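# Place the carton on the raised block with suction

## Task

Set the carton down on top of the raised block so that no part of it sticks out past the block's edges, with it staying there on its own after the robot has released it and pulled away.

## Robot and tools

Robot: a single six-joint arm whose tool is a vacuum gripper with four suction cups on two air channels. Channel a feeds the two cups at y = -70 mm and channel b the two at y = +70 mm, measured in the cup point's own axes; both pairs sit at x = -35 and +35 mm. Each cup is 36 mm across, and the tool reaches 148 mm to each side along its y axis. The cups point along the cup point's +z axis. The cup point is the centre of the four cup rims.

Scene frame: origin on the table top below the arm's base, +z up, +y to the left when facing +x. Positions are in metres, orientation is a wxyz quaternion. Reported positions get less accurate at long reach.

A row is 8 numbers, each in [-1, 1], in this order: dx, dy, dz, rx, ry, rz, suction_a, suction_b. The first six are an offset, not a pose. They are given in the cup point's own axes and measured from the cup point pose in the most recent result that shows it. Before any such result exists in the scene, and for a second or later call within one reply, the offset is measured from where the arm is when the action starts. The scale is 1.0 = 0.6 m for translation and 1.0 = 180 degrees for rotation, and rx, ry, rz together form a single rotation vector. Every row counts from that same reference, not from the row before it. Zero offsets therefore pull the arm back to the reference; they do not hold it still. The last two numbers are absolute vacuum levels: +1 is full (about 75 kPa below ambient), a fraction asks for that share, and 0.01 or less switches the channel off. A channel keeps its setting until changed.

Tools:
- execute_actions {actions, pictures}. actions holds at most one item. An empty list just returns the state together with pictures. {"rows": [...], "steps": n} runs up to 15 control steps of 1/30 s each (default 15, minimum 9). Each row covers one step, and the last row repeats if the rows run out. {"steps": n} with no rows waits up to 300 steps, counted from the previous result, so your reply time is included. pictures true adds camera images.
- move {target, speed}. target is one 8-number row as above, an offset from the same reference. It drives the cup point along a straight line to that pose over 0.5 to 10 s; paths longer than 10 s stop short. speed is in m/s, from 0.002 to 0.5, default 0.25, and turning is capped at twice that in rad/s. Suction values are applied at the start. The path does not slow for obstacles, and the arm can lag, stray or overshoot the speed, especially near full extension. The result adds a "move:" line reporting done, off_target, moving, held or fault, plus the distance to the target and the limits hit: paced means the pose was clipped, held means some steps were blocked.
- wait {seconds}: 0 to 10 s with no new command.
- zoom_image {camera, region [x0,y0,x1,y1]}: pixel box, at most 504x504, on cam_head_left, cam_head_right, cam_high, cam_low or cam_wrist (each 896x504).
- finished_scene {scene}: ends and grades the scene. This cannot be undone.

Control details: on every step the commanded pose is clipped to within 70 mm and 16 degrees of the measured pose. After an action ends, the arm continues only to its last clipped pose, so read the reported pose and send the remainder. Each action's result is taken 9 steps before the action finishes; those steps then run while you reply. "Hand target" shows where the controller is currently heading. "pose unreachable" and HELD mean the clearance check changed or blocked a command.

Result fields: the pose and velocities of the cup point; suction_measured_a/b, the vacuum reached per channel (near 0 means no seal; on an airtight surface it settles up to 0.17 below the command, or 0.27 with both channels on); part_present_a/b, which turns 1 at 0.54 and back to 0 below 0.49; joint torques; and flange force, which carries some error and includes the weight of the held object.

Gripping: lower the cups squarely onto a flat, smooth area of the carton so every rim seals. Keep edges, seams and holes away from the cups. If one cup of a channel that is on covers nothing, that channel starves the other of vacuum, so switch on only channels whose cups are on the carton. Held objects rise up to about 12 mm toward the tool, and vacuum alone can lift an object off its support. To release, set the carton down resting on the block, switch both channels off, then retreat more than 15 mm. A cup that seals on the table pins the tool until you switch that channel off.

Avoid: torque faults (elbow 147 N m, wrist joints 41.4 N m) and any external force of 144 N, each of which freezes the arm for 10 s. The arm is stiff, so aim a target only barely beyond a contact and approach slowly. Do not knock anything off the table. Do not drop, slam or shove the carton. Watch for MOTOR HOT warnings from holding a load. Loose objects can get nudged now and then, so check the carton is fully on the block and stays there before finishing.

Each tool is called after "Request:" as a command line: name --argument value for each argument, lists and objects as JSON in quotes; but a table of rows of numbers goes row by row, as --pt "numbers of a row", without its own name.

## Session

Request:
execute_actions --actions '[]'

Scene clock: 0.00 s of 5300.00 s.
end_effector_position=(+0.6559, +0.0033, +0.5350) suction_measured_a=0.00 part_present_a=0 suction_measured_b=0.00 part_present_b=0 end_effector_quat_wxyz=(-0.008, +0.704, +0.710, -0.002) end_effector_velocity=(+0.000, +0.000, -0.001) end_effector_angular_velocity=(+0.000, +0.001, +0.000)
Joint positions: [-0.053  0.15   1.528  0.001  1.463  1.518]
Joint velocities: [ 0.     0.001 -0.     0.    -0.     0.   ]
Joint torques (N m, as the joint torque sensors report them, + toward a larger angle): no reading
Flange force (N, the push that the arm receives, along the end effector's own x y z axes): no reading
Hand target: +0.656, +0.003, +0.535; -0.008, +0.704, +0.710, -0.002

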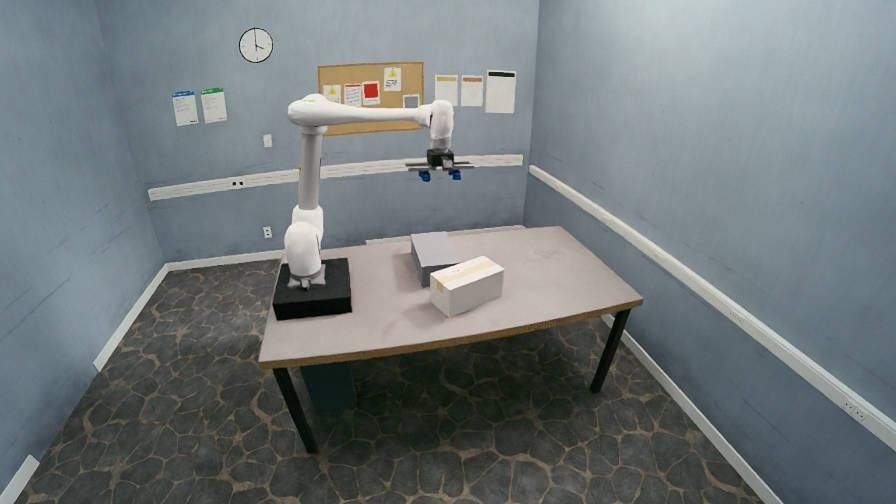

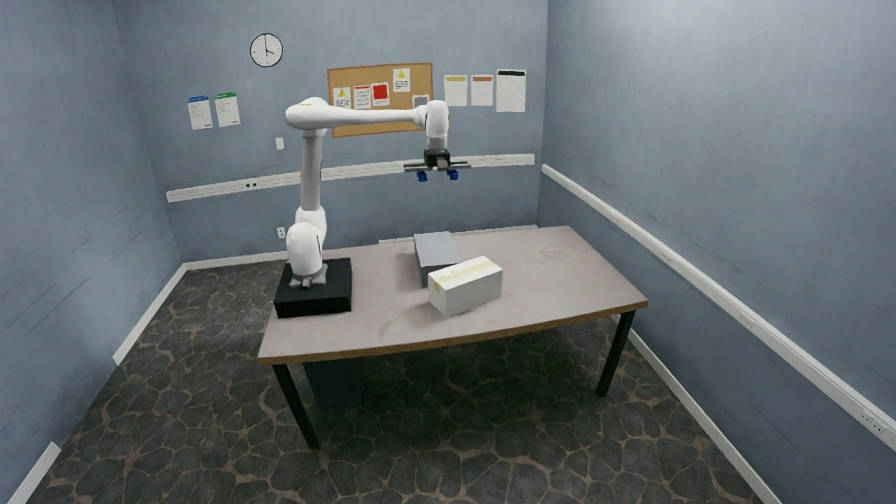

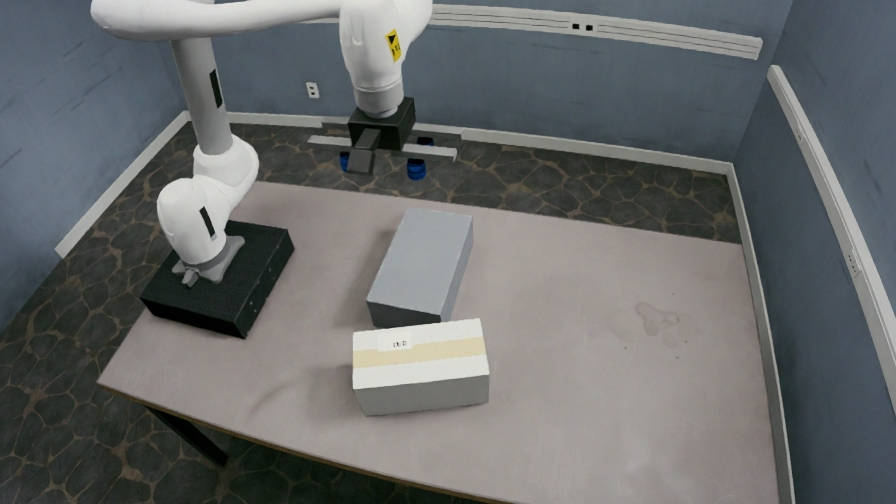

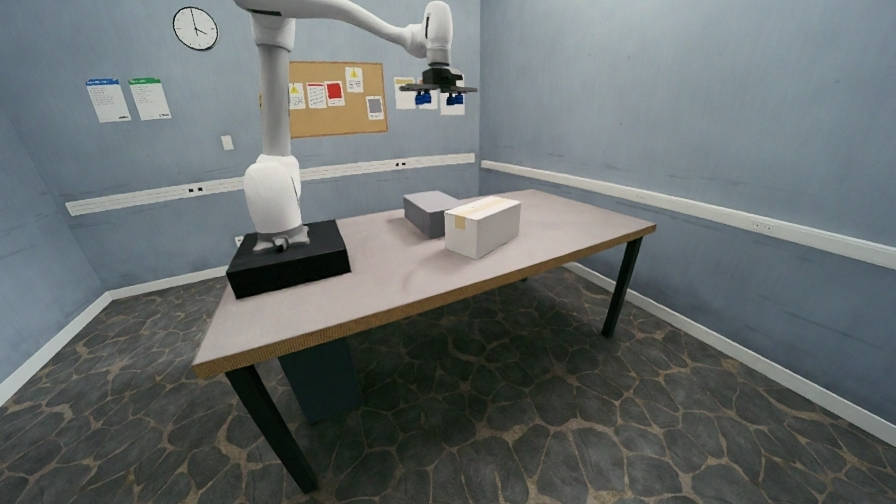

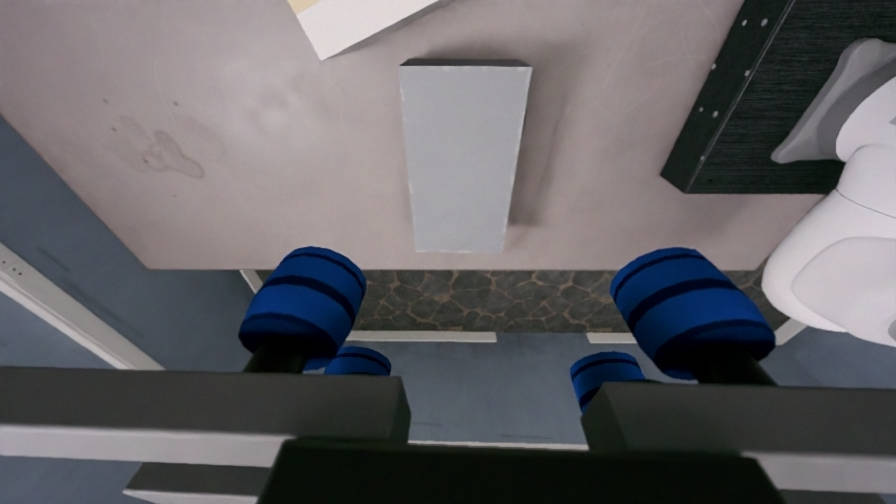

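Request:
zoom_image --camera "cam_high" --region '[330, 190, 530, 430]'

Request:
zoom_image --camera "cam_low" --region '[390, 170, 550, 270]'

Region (330, 190, 530, 430) of cam_high's 896x504 image, scaled by 2.100, with more detail than that image has.

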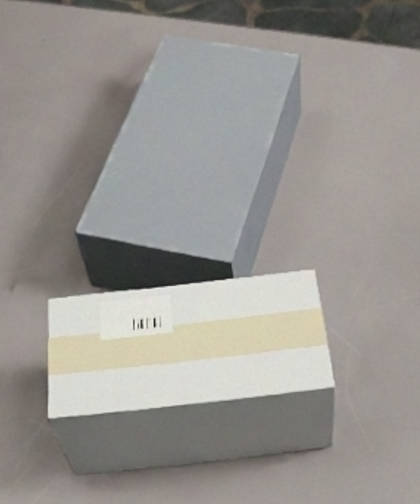

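Region (390, 170, 550, 270) of cam_low's 896x504 image, scaled by 3.150, with more detail than that image has; it fills the top 315 rows of this view, and the rest is white.

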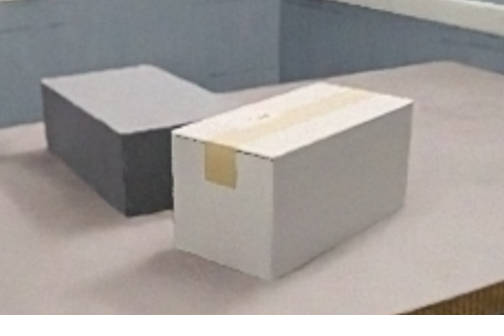

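Request:
move --target '[-0.334,0.129,0.5,0,0,-0.106,0,0]' --speed 0.3

Scene clock: 3.43 s of 5300.00 s.
end_effector_position=(+0.7312, -0.1938, +0.2326) suction_measured_a=0.00 part_present_a=0 suction_measured_b=0.00 part_present_b=0 end_effector_quat_wxyz=(-0.008, +0.576, +0.817, -0.001) end_effector_velocity=(+0.000, -0.000, -0.001) end_effector_angular_velocity=(+0.001, +0.001, +0.001)
Joint positions: [-0.315  0.47   1.665  0.001  1.005  0.924]
Joint velocities: [-0.     0.002 -0.     0.    -0.    -0.002]
Joint torques (N m, as the joint torque sensors report them, + toward a larger angle): [  1.36 -85.13 -38.04   4.03  -0.2    1.22]
Flange force (N, the push that the arm receives, along the end effector's own x y z axes): [0.7 -4.8 -3.5]
Hand target: +0.731, -0.194, +0.232; -0.008, +0.576, +0.817, -0.001
Off the commanded pose: 0.001 m, 0 deg.
Kept back: nothing.
move: done
camera_calibration (this result's frames):
cam_wrist: T_world_to_cam=[[-0.951972, -0.305757, -0.0162065, 0.654494], [-0.243974, 0.725502, 0.643524, 0.206611], [-0.185004, 0.616571, -0.765254, 0.572499], [0, 0, 0, 1]] pos_world=[0.779382, -0.302767, 0.315755]

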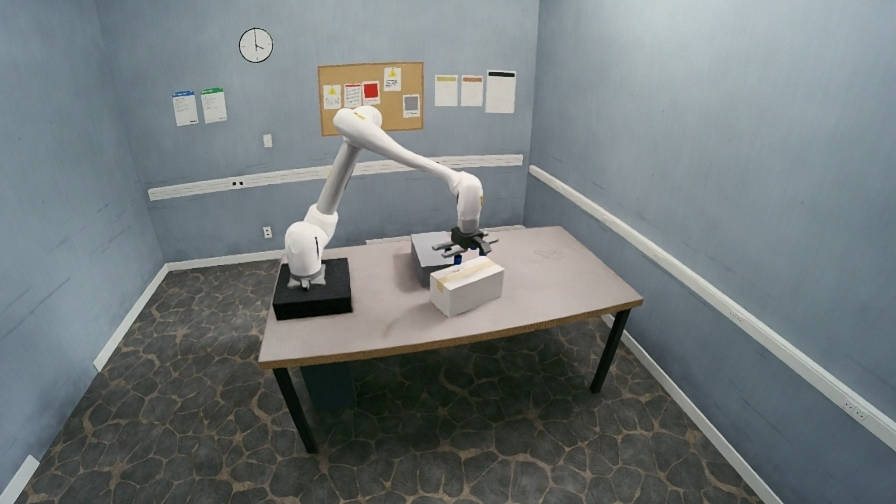

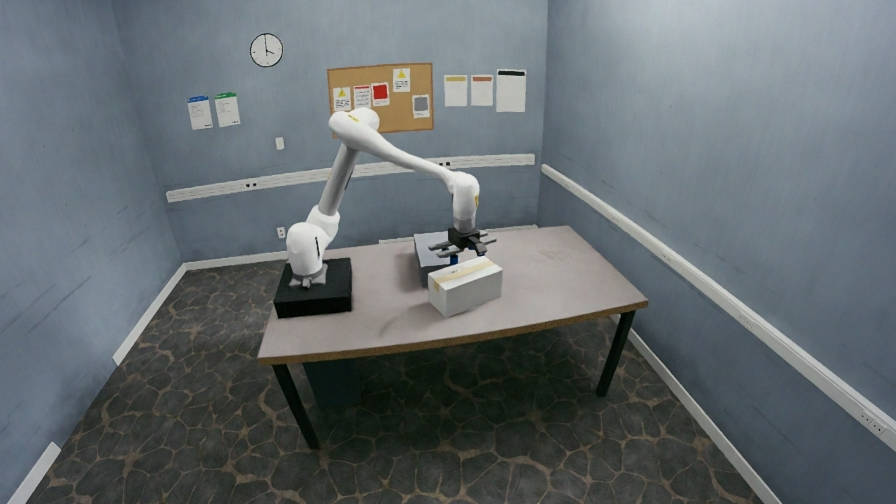

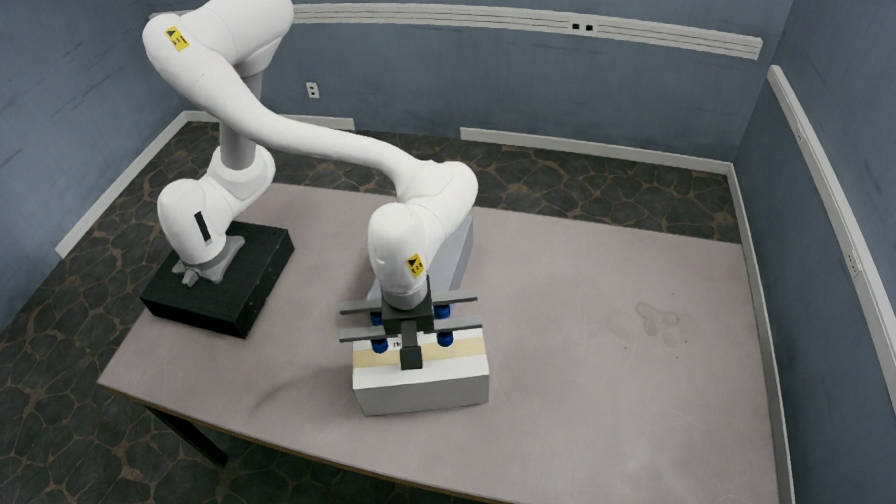

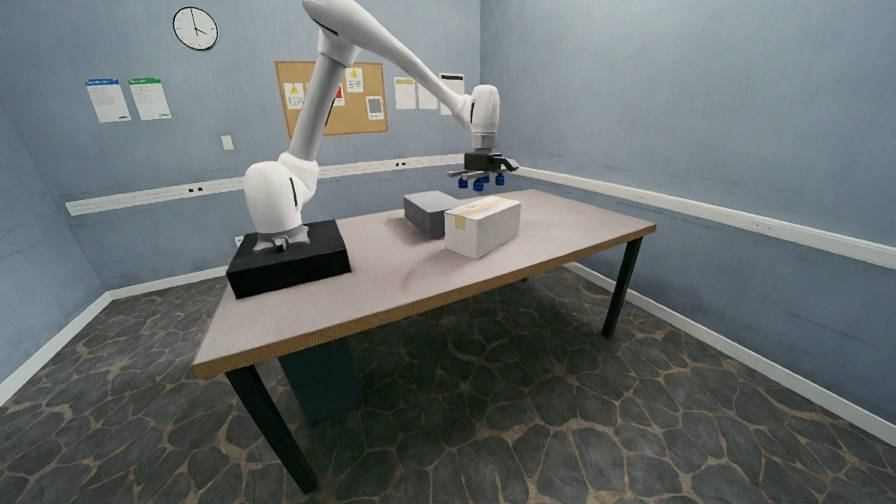

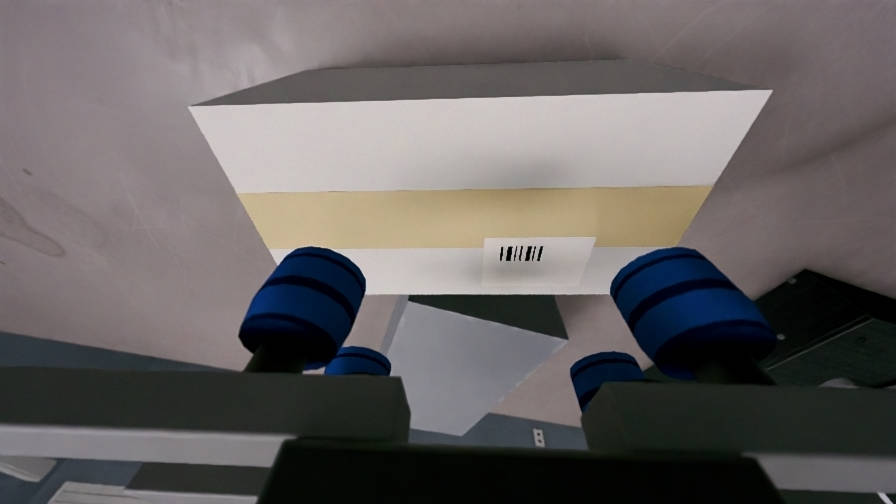

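Request:
move --target '[-0.005,0,0.14,0,0,0,1,1]' --speed 0.06

Scene clock: 5.40 s of 5300.00 s.
end_effector_position=(+0.7310, -0.1960, +0.1485) suction_measured_a=0.39 part_present_a=0 suction_measured_b=0.39 part_present_b=0 end_effector_quat_wxyz=(-0.008, +0.576, +0.817, -0.001) end_effector_velocity=(-0.000, -0.000, +0.001) end_effector_angular_velocity=(-0.000, -0.000, -0.001)
Joint positions: [-0.318  0.553  1.713  0.001  0.875  0.921]
Joint velocities: [-0.001 -0.001 -0.     0.     0.001  0.   ]
Joint torques (N m, as the joint torque sensors report them, + toward a larger angle): [   1.48 -104.32  -41.18    3.13    0.07    0.53]
Flange force (N, the push that the arm receives, along the end effector's own x y z axes): [-1.0 -1.4 14.8]
Hand target: +0.731, -0.196, +0.149; -0.008, +0.576, +0.817, -0.001
Off the commanded pose: 0.000 m, 0 deg.
Kept back: nothing.
move: done
camera_calibration (this result's frames):
cam_wrist: T_world_to_cam=[[-0.952005, -0.305664, -0.0159784, 0.652271], [-0.243752, 0.725534, 0.643573, 0.262126], [-0.185124, 0.616579, -0.765218, 0.509538], [0, 0, 0, 1]] pos_world=[0.779187, -0.304976, 0.231632]

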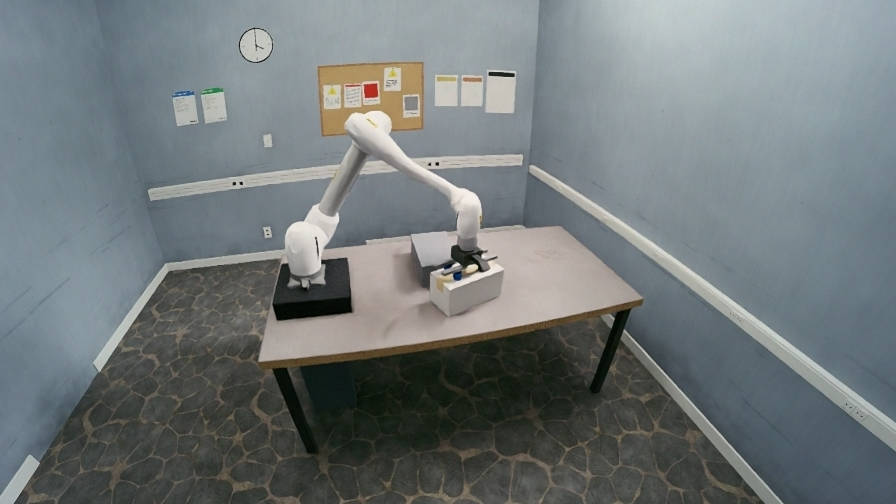

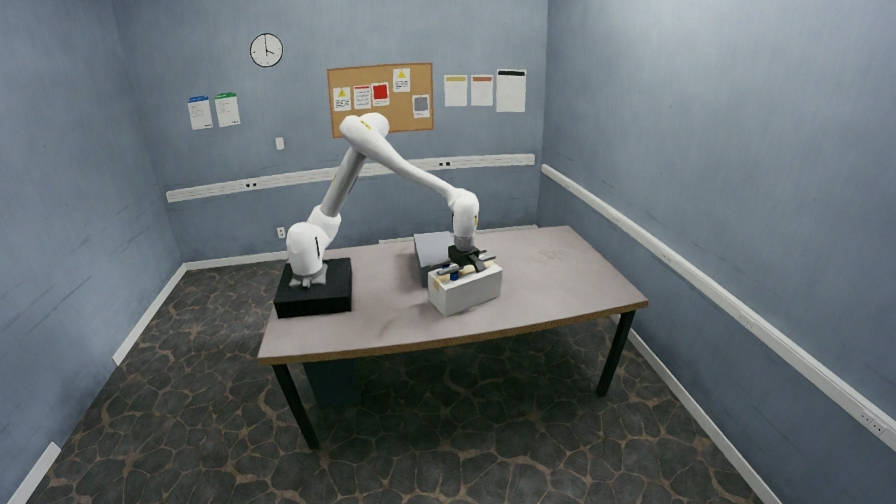

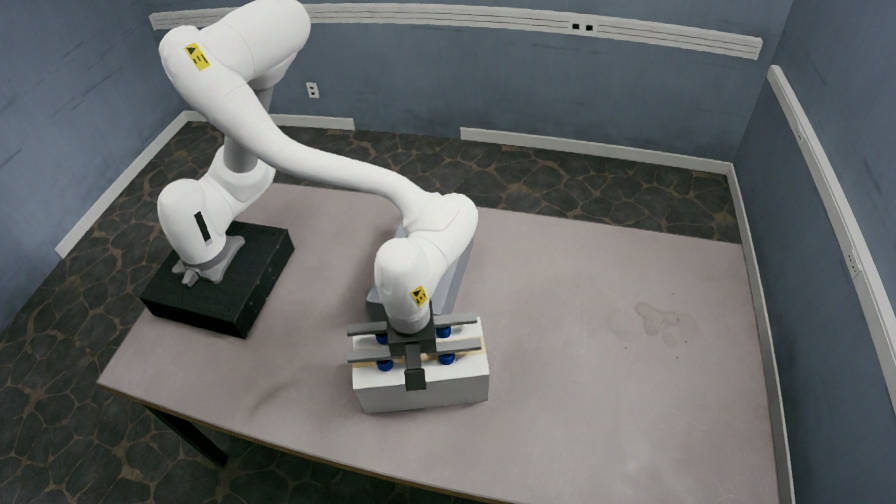

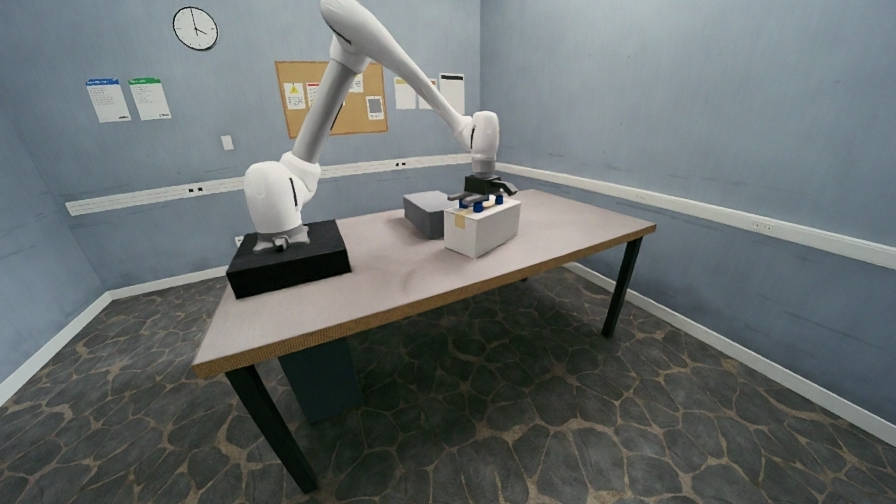

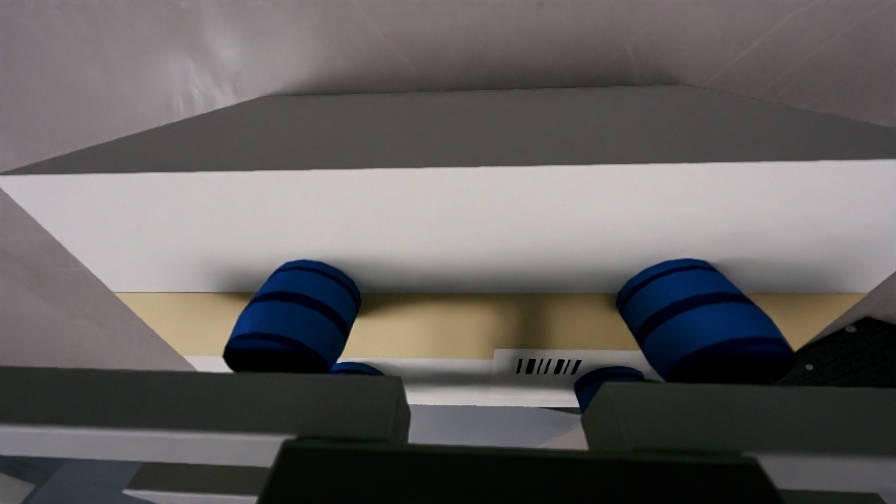

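Sealed; load is light. Lift.

Request:
move --target '[0,0,-0.25,0,0,0,1,1]' --speed 0.15

Scene clock: 7.00 s of 5300.00 s.
end_effector_position=(+0.7331, -0.1972, +0.2983) suction_measured_a=0.78 part_present_a=1 suction_measured_b=0.78 part_present_b=1 end_effector_quat_wxyz=(-0.008, +0.576, +0.817, -0.001) end_effector_velocity=(+0.000, -0.000, +0.000) end_effector_angular_velocity=(+0.000, +0.000, +0.000)
Joint positions: [-0.318  0.421  1.607  0.001  1.113  0.921]
Joint velocities: [-0.     0.    -0.001  0.     0.001 -0.   ]
Joint torques (N m, as the joint torque sensors report them, + toward a larger angle): [  2.04 -97.1  -47.92   3.49  -0.04   0.67]
Flange force (N, the push that the arm receives, along the end effector's own x y z axes): [-1.9 -1.8 14.2]
Hand target: +0.733, -0.197, +0.298; -0.008, +0.576, +0.817, -0.001
Off the commanded pose: 0.000 m, 0 deg.
Kept back: nothing.
move: done
camera_calibration (this result's frames):
cam_wrist: T_world_to_cam=[[-0.95195, -0.305837, -0.0159765, 0.656239], [-0.243858, 0.725408, 0.643674, 0.167041], [-0.18527, 0.616641, -0.765133, 0.625364], [0, 0, 0, 1]] pos_world=[0.781302, -0.306096, 0.381451]

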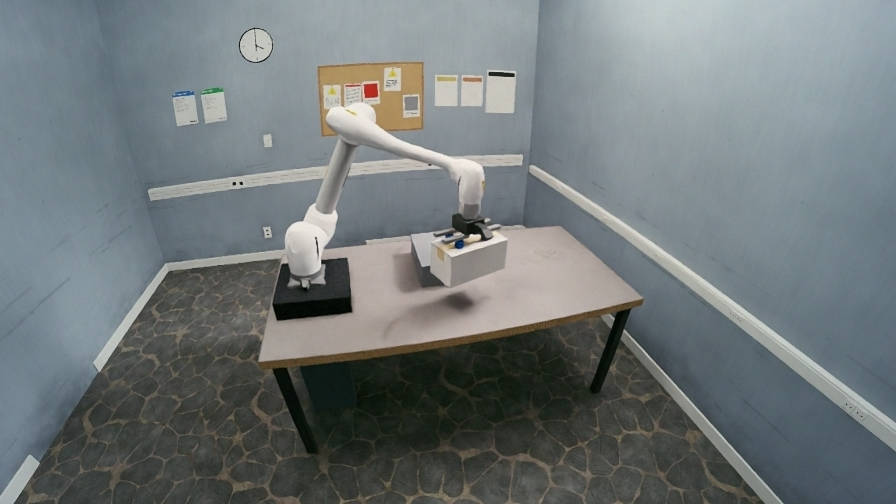

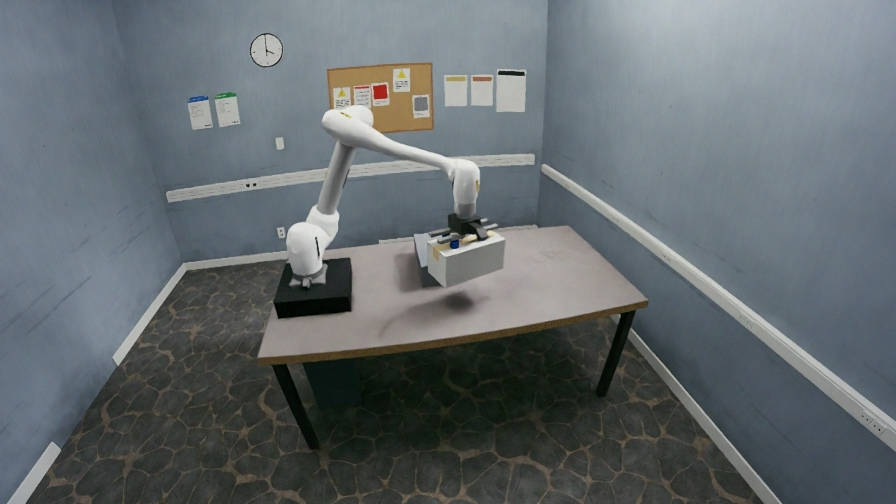

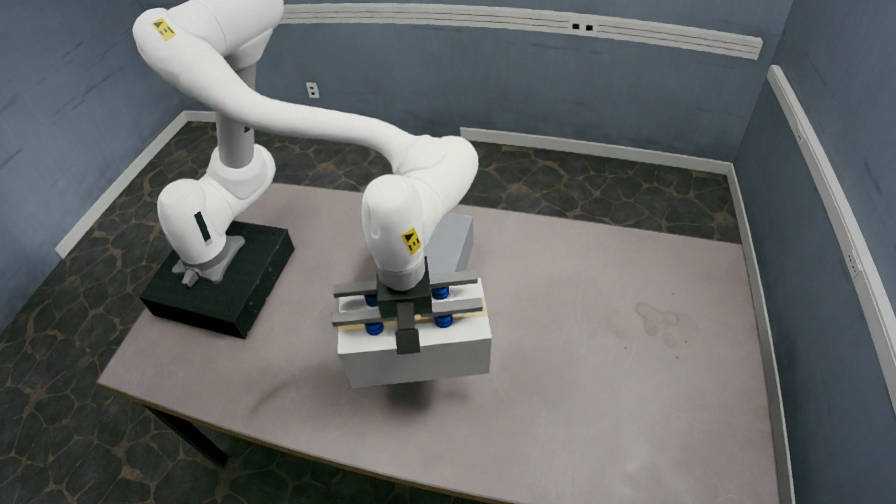

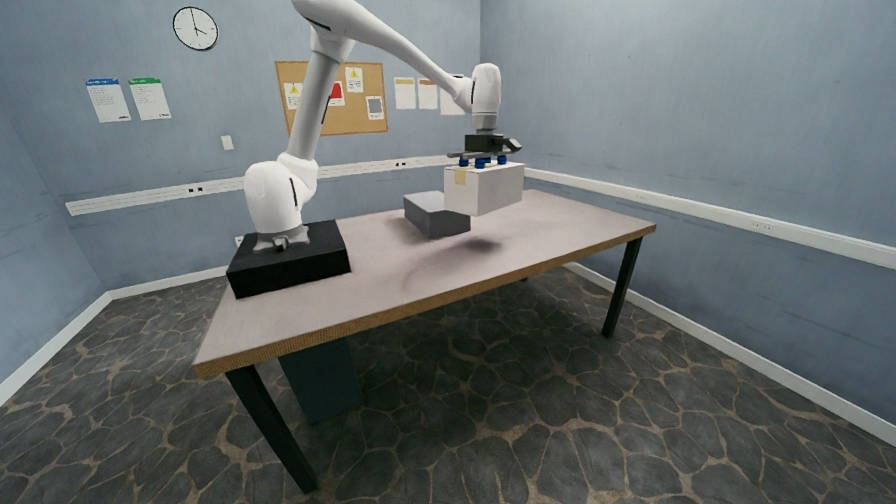

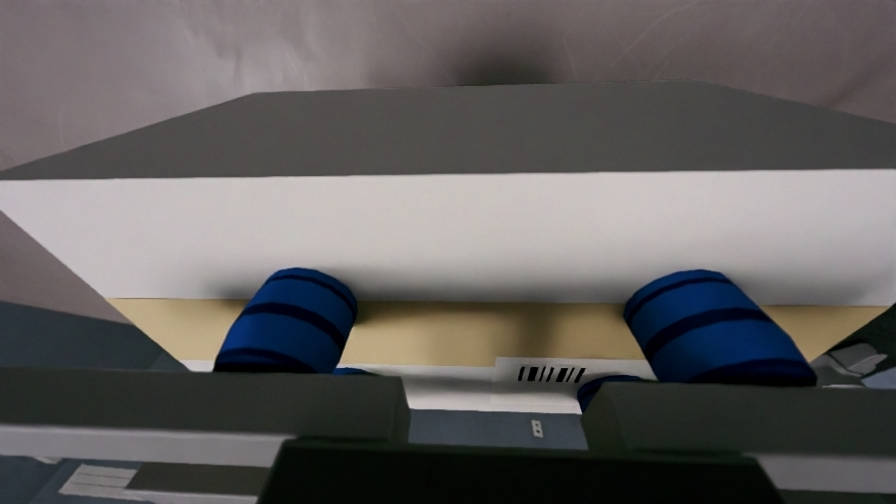

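Request:
move --target '[0.563,0.052,0.03,0,0,-0.388,1,1]' --speed 0.3

Scene clock: 9.70 s of 5300.00 s.
end_effector_position=(+0.6485, +0.1313, +0.2842) suction_measured_a=0.78 part_present_a=1 suction_measured_b=0.78 part_present_b=1 end_effector_quat_wxyz=(-0.007, +0.005, +1.000, +0.004) end_effector_velocity=(-0.000, +0.001, -0.002) end_effector_angular_velocity=(-0.000, +0.002, +0.003)
Joint positions: [0.14  0.297 1.823 0.001 1.021 0.16 ]
Joint velocities: [ 0.001  0.002  0.     0.    -0.    -0.002]
Joint torques (N m, as the joint torque sensors report them, + toward a larger angle): [  0.16 -82.54 -46.87   3.57  -0.34   0.83]
Flange force (N, the push that the arm receives, along the end effector's own x y z axes): [-0.2 0.1 16.7]
Hand target: +0.649, +0.131, +0.284; -0.007, +0.005, +1.000, +0.004
Off the commanded pose: 0.001 m, 0 deg.
Kept back: nothing.
move: done
camera_calibration (this result's frames):
cam_wrist: T_world_to_cam=[[-0.0414019, -0.998521, -0.0352353, 0.181839], [-0.764004, 0.0089123, 0.64515, 0.348223], [-0.643882, 0.0536304, -0.763243, 0.767137], [0, 0, 0, 1]] pos_world=[0.767518, 0.137325, 0.367263]

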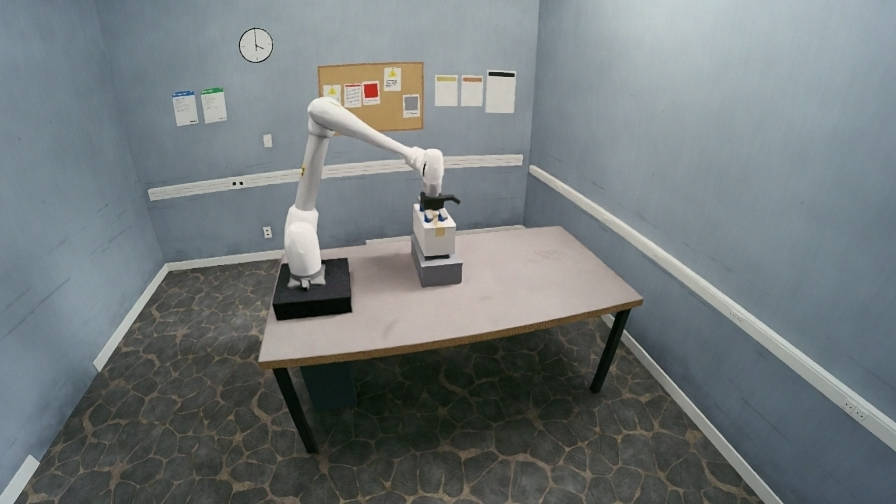

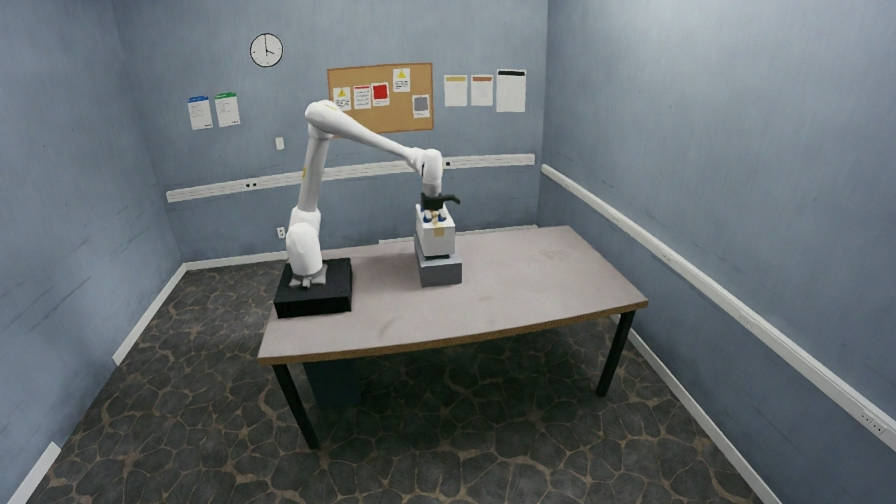

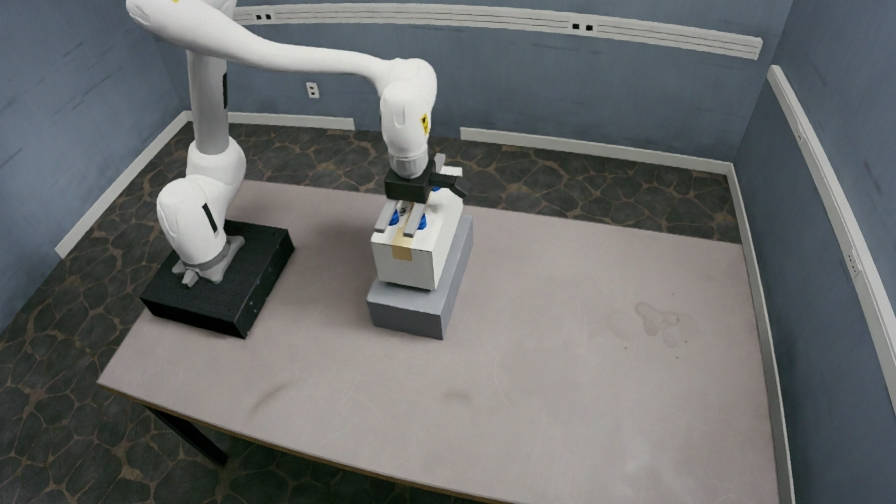

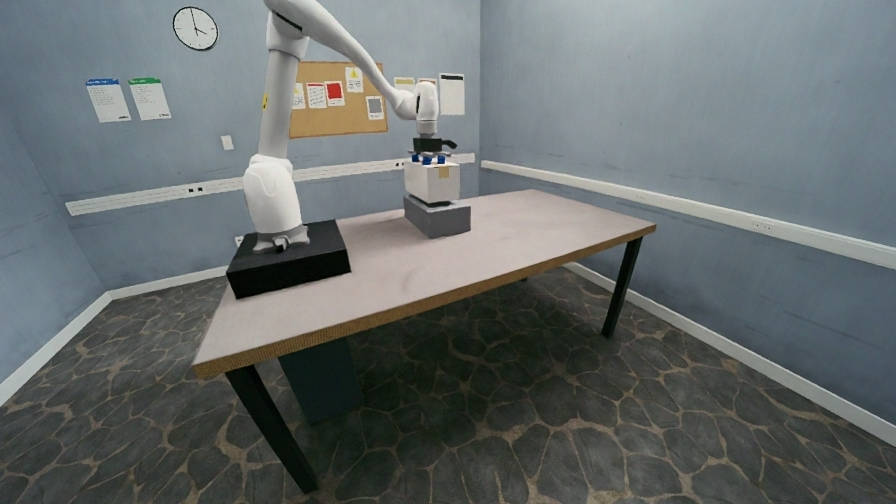

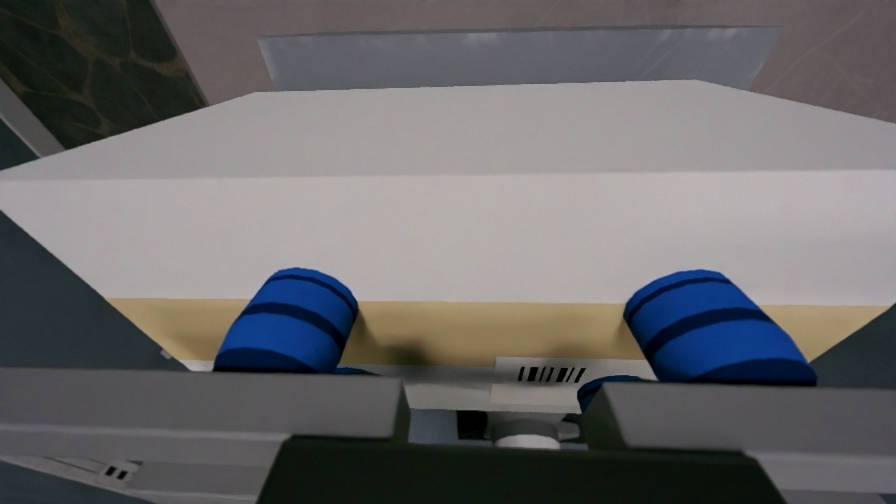

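Request:
move --target '[-0.012,-0.052,0.035,0,0,0,1,1]' --speed 0.06

Request:
zoom_image --camera "cam_low" --region '[380, 140, 500, 250]'

Scene clock: 11.00 s of 5300.00 s.
end_effector_position=(+0.6551, +0.1002, +0.2629) suction_measured_a=0.78 part_present_a=1 suction_measured_b=0.78 part_present_b=1 end_effector_quat_wxyz=(-0.007, +0.005, +1.000, +0.004) end_effector_velocity=(+0.000, -0.000, -0.002) end_effector_angular_velocity=(-0.000, +0.002, +0.000)
Joint positions: [0.092 0.317 1.839 0.001 0.985 0.111]
Joint velocities: [-0.001  0.002  0.     0.    -0.    -0.001]
Joint torques (N m, as the joint torque sensors report them, + toward a larger angle): [  2.   -85.92 -45.78   3.9   -0.39   0.82]
Flange force (N, the push that the arm receives, along the end effector's own x y z axes): [-3.4 -1.9 18.7]
Hand target: +0.655, +0.100, +0.263; -0.007, +0.005, +1.000, +0.004
Off the commanded pose: 0.000 m, 0 deg.
Kept back: nothing.
move: done
camera_calibration (this result's frames):
cam_wrist: T_world_to_cam=[[-0.0413513, -0.998528, -0.0351004, 0.150291], [-0.764051, 0.0089647, 0.645094, 0.36735], [-0.643829, 0.053494, -0.763297, 0.756804], [0, 0, 0, 1]] pos_world=[0.774141, 0.106292, 0.345966]

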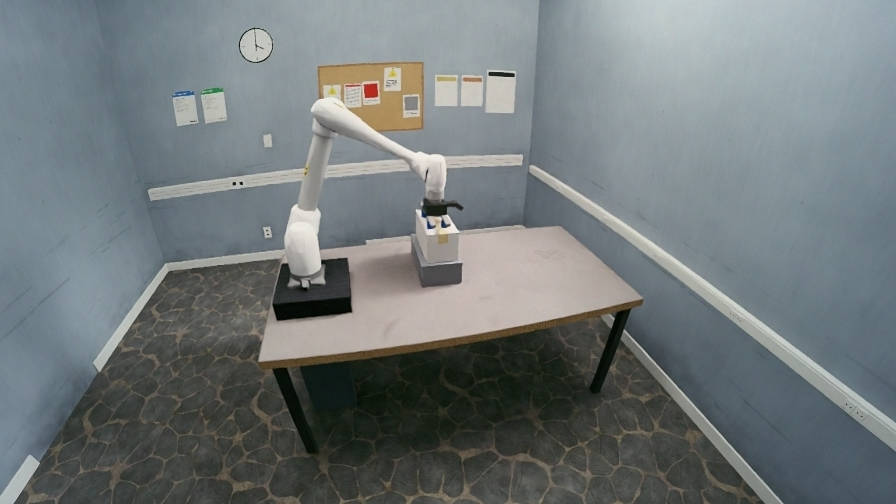

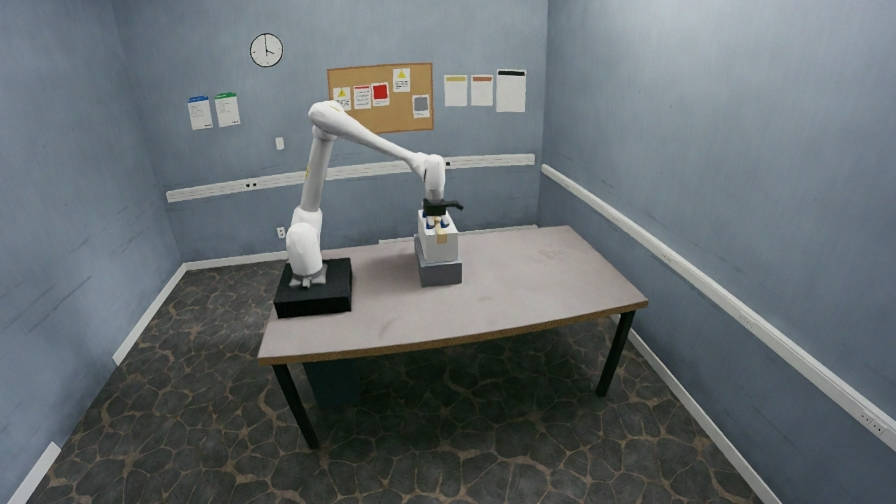

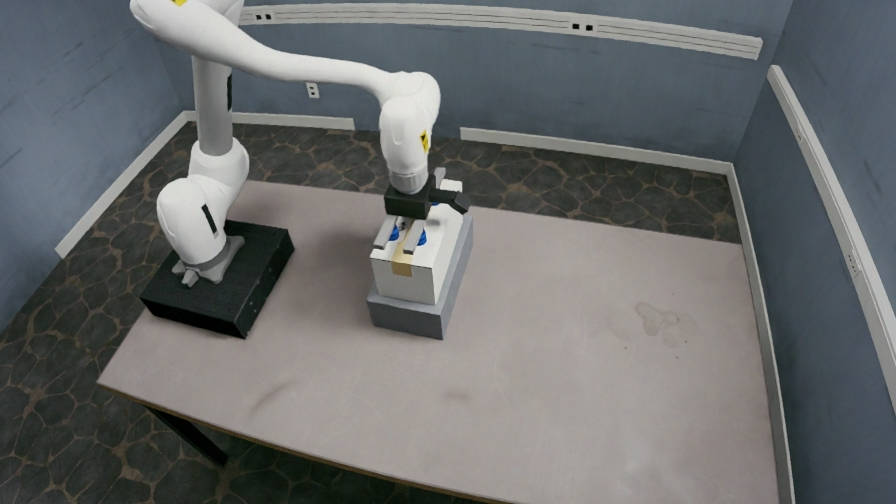

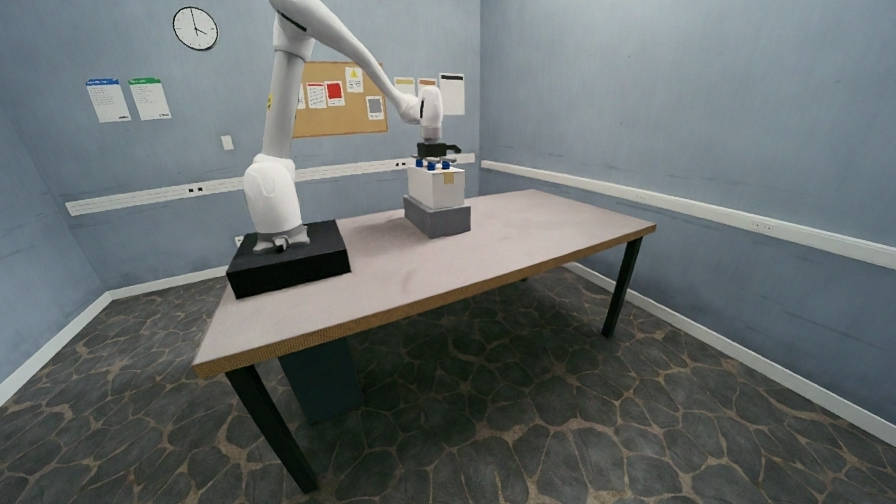

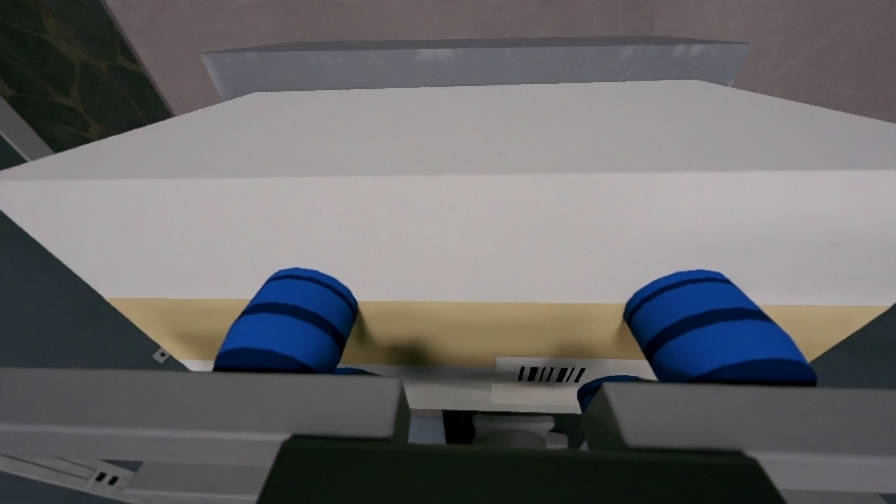

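Region (380, 140, 500, 250) of cam_low's 896x504 image, scaled by 4.200, with more detail than that image has; it fills the top 462 rows of this view, and the rest is white.

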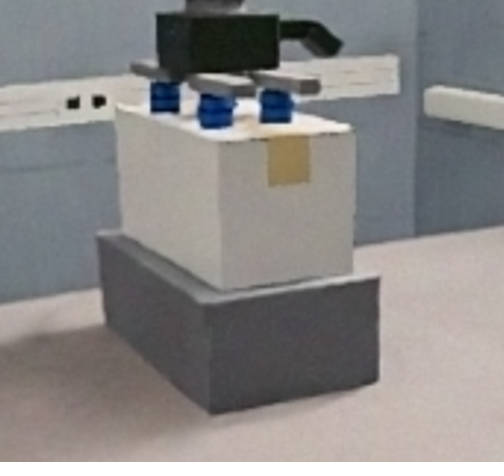

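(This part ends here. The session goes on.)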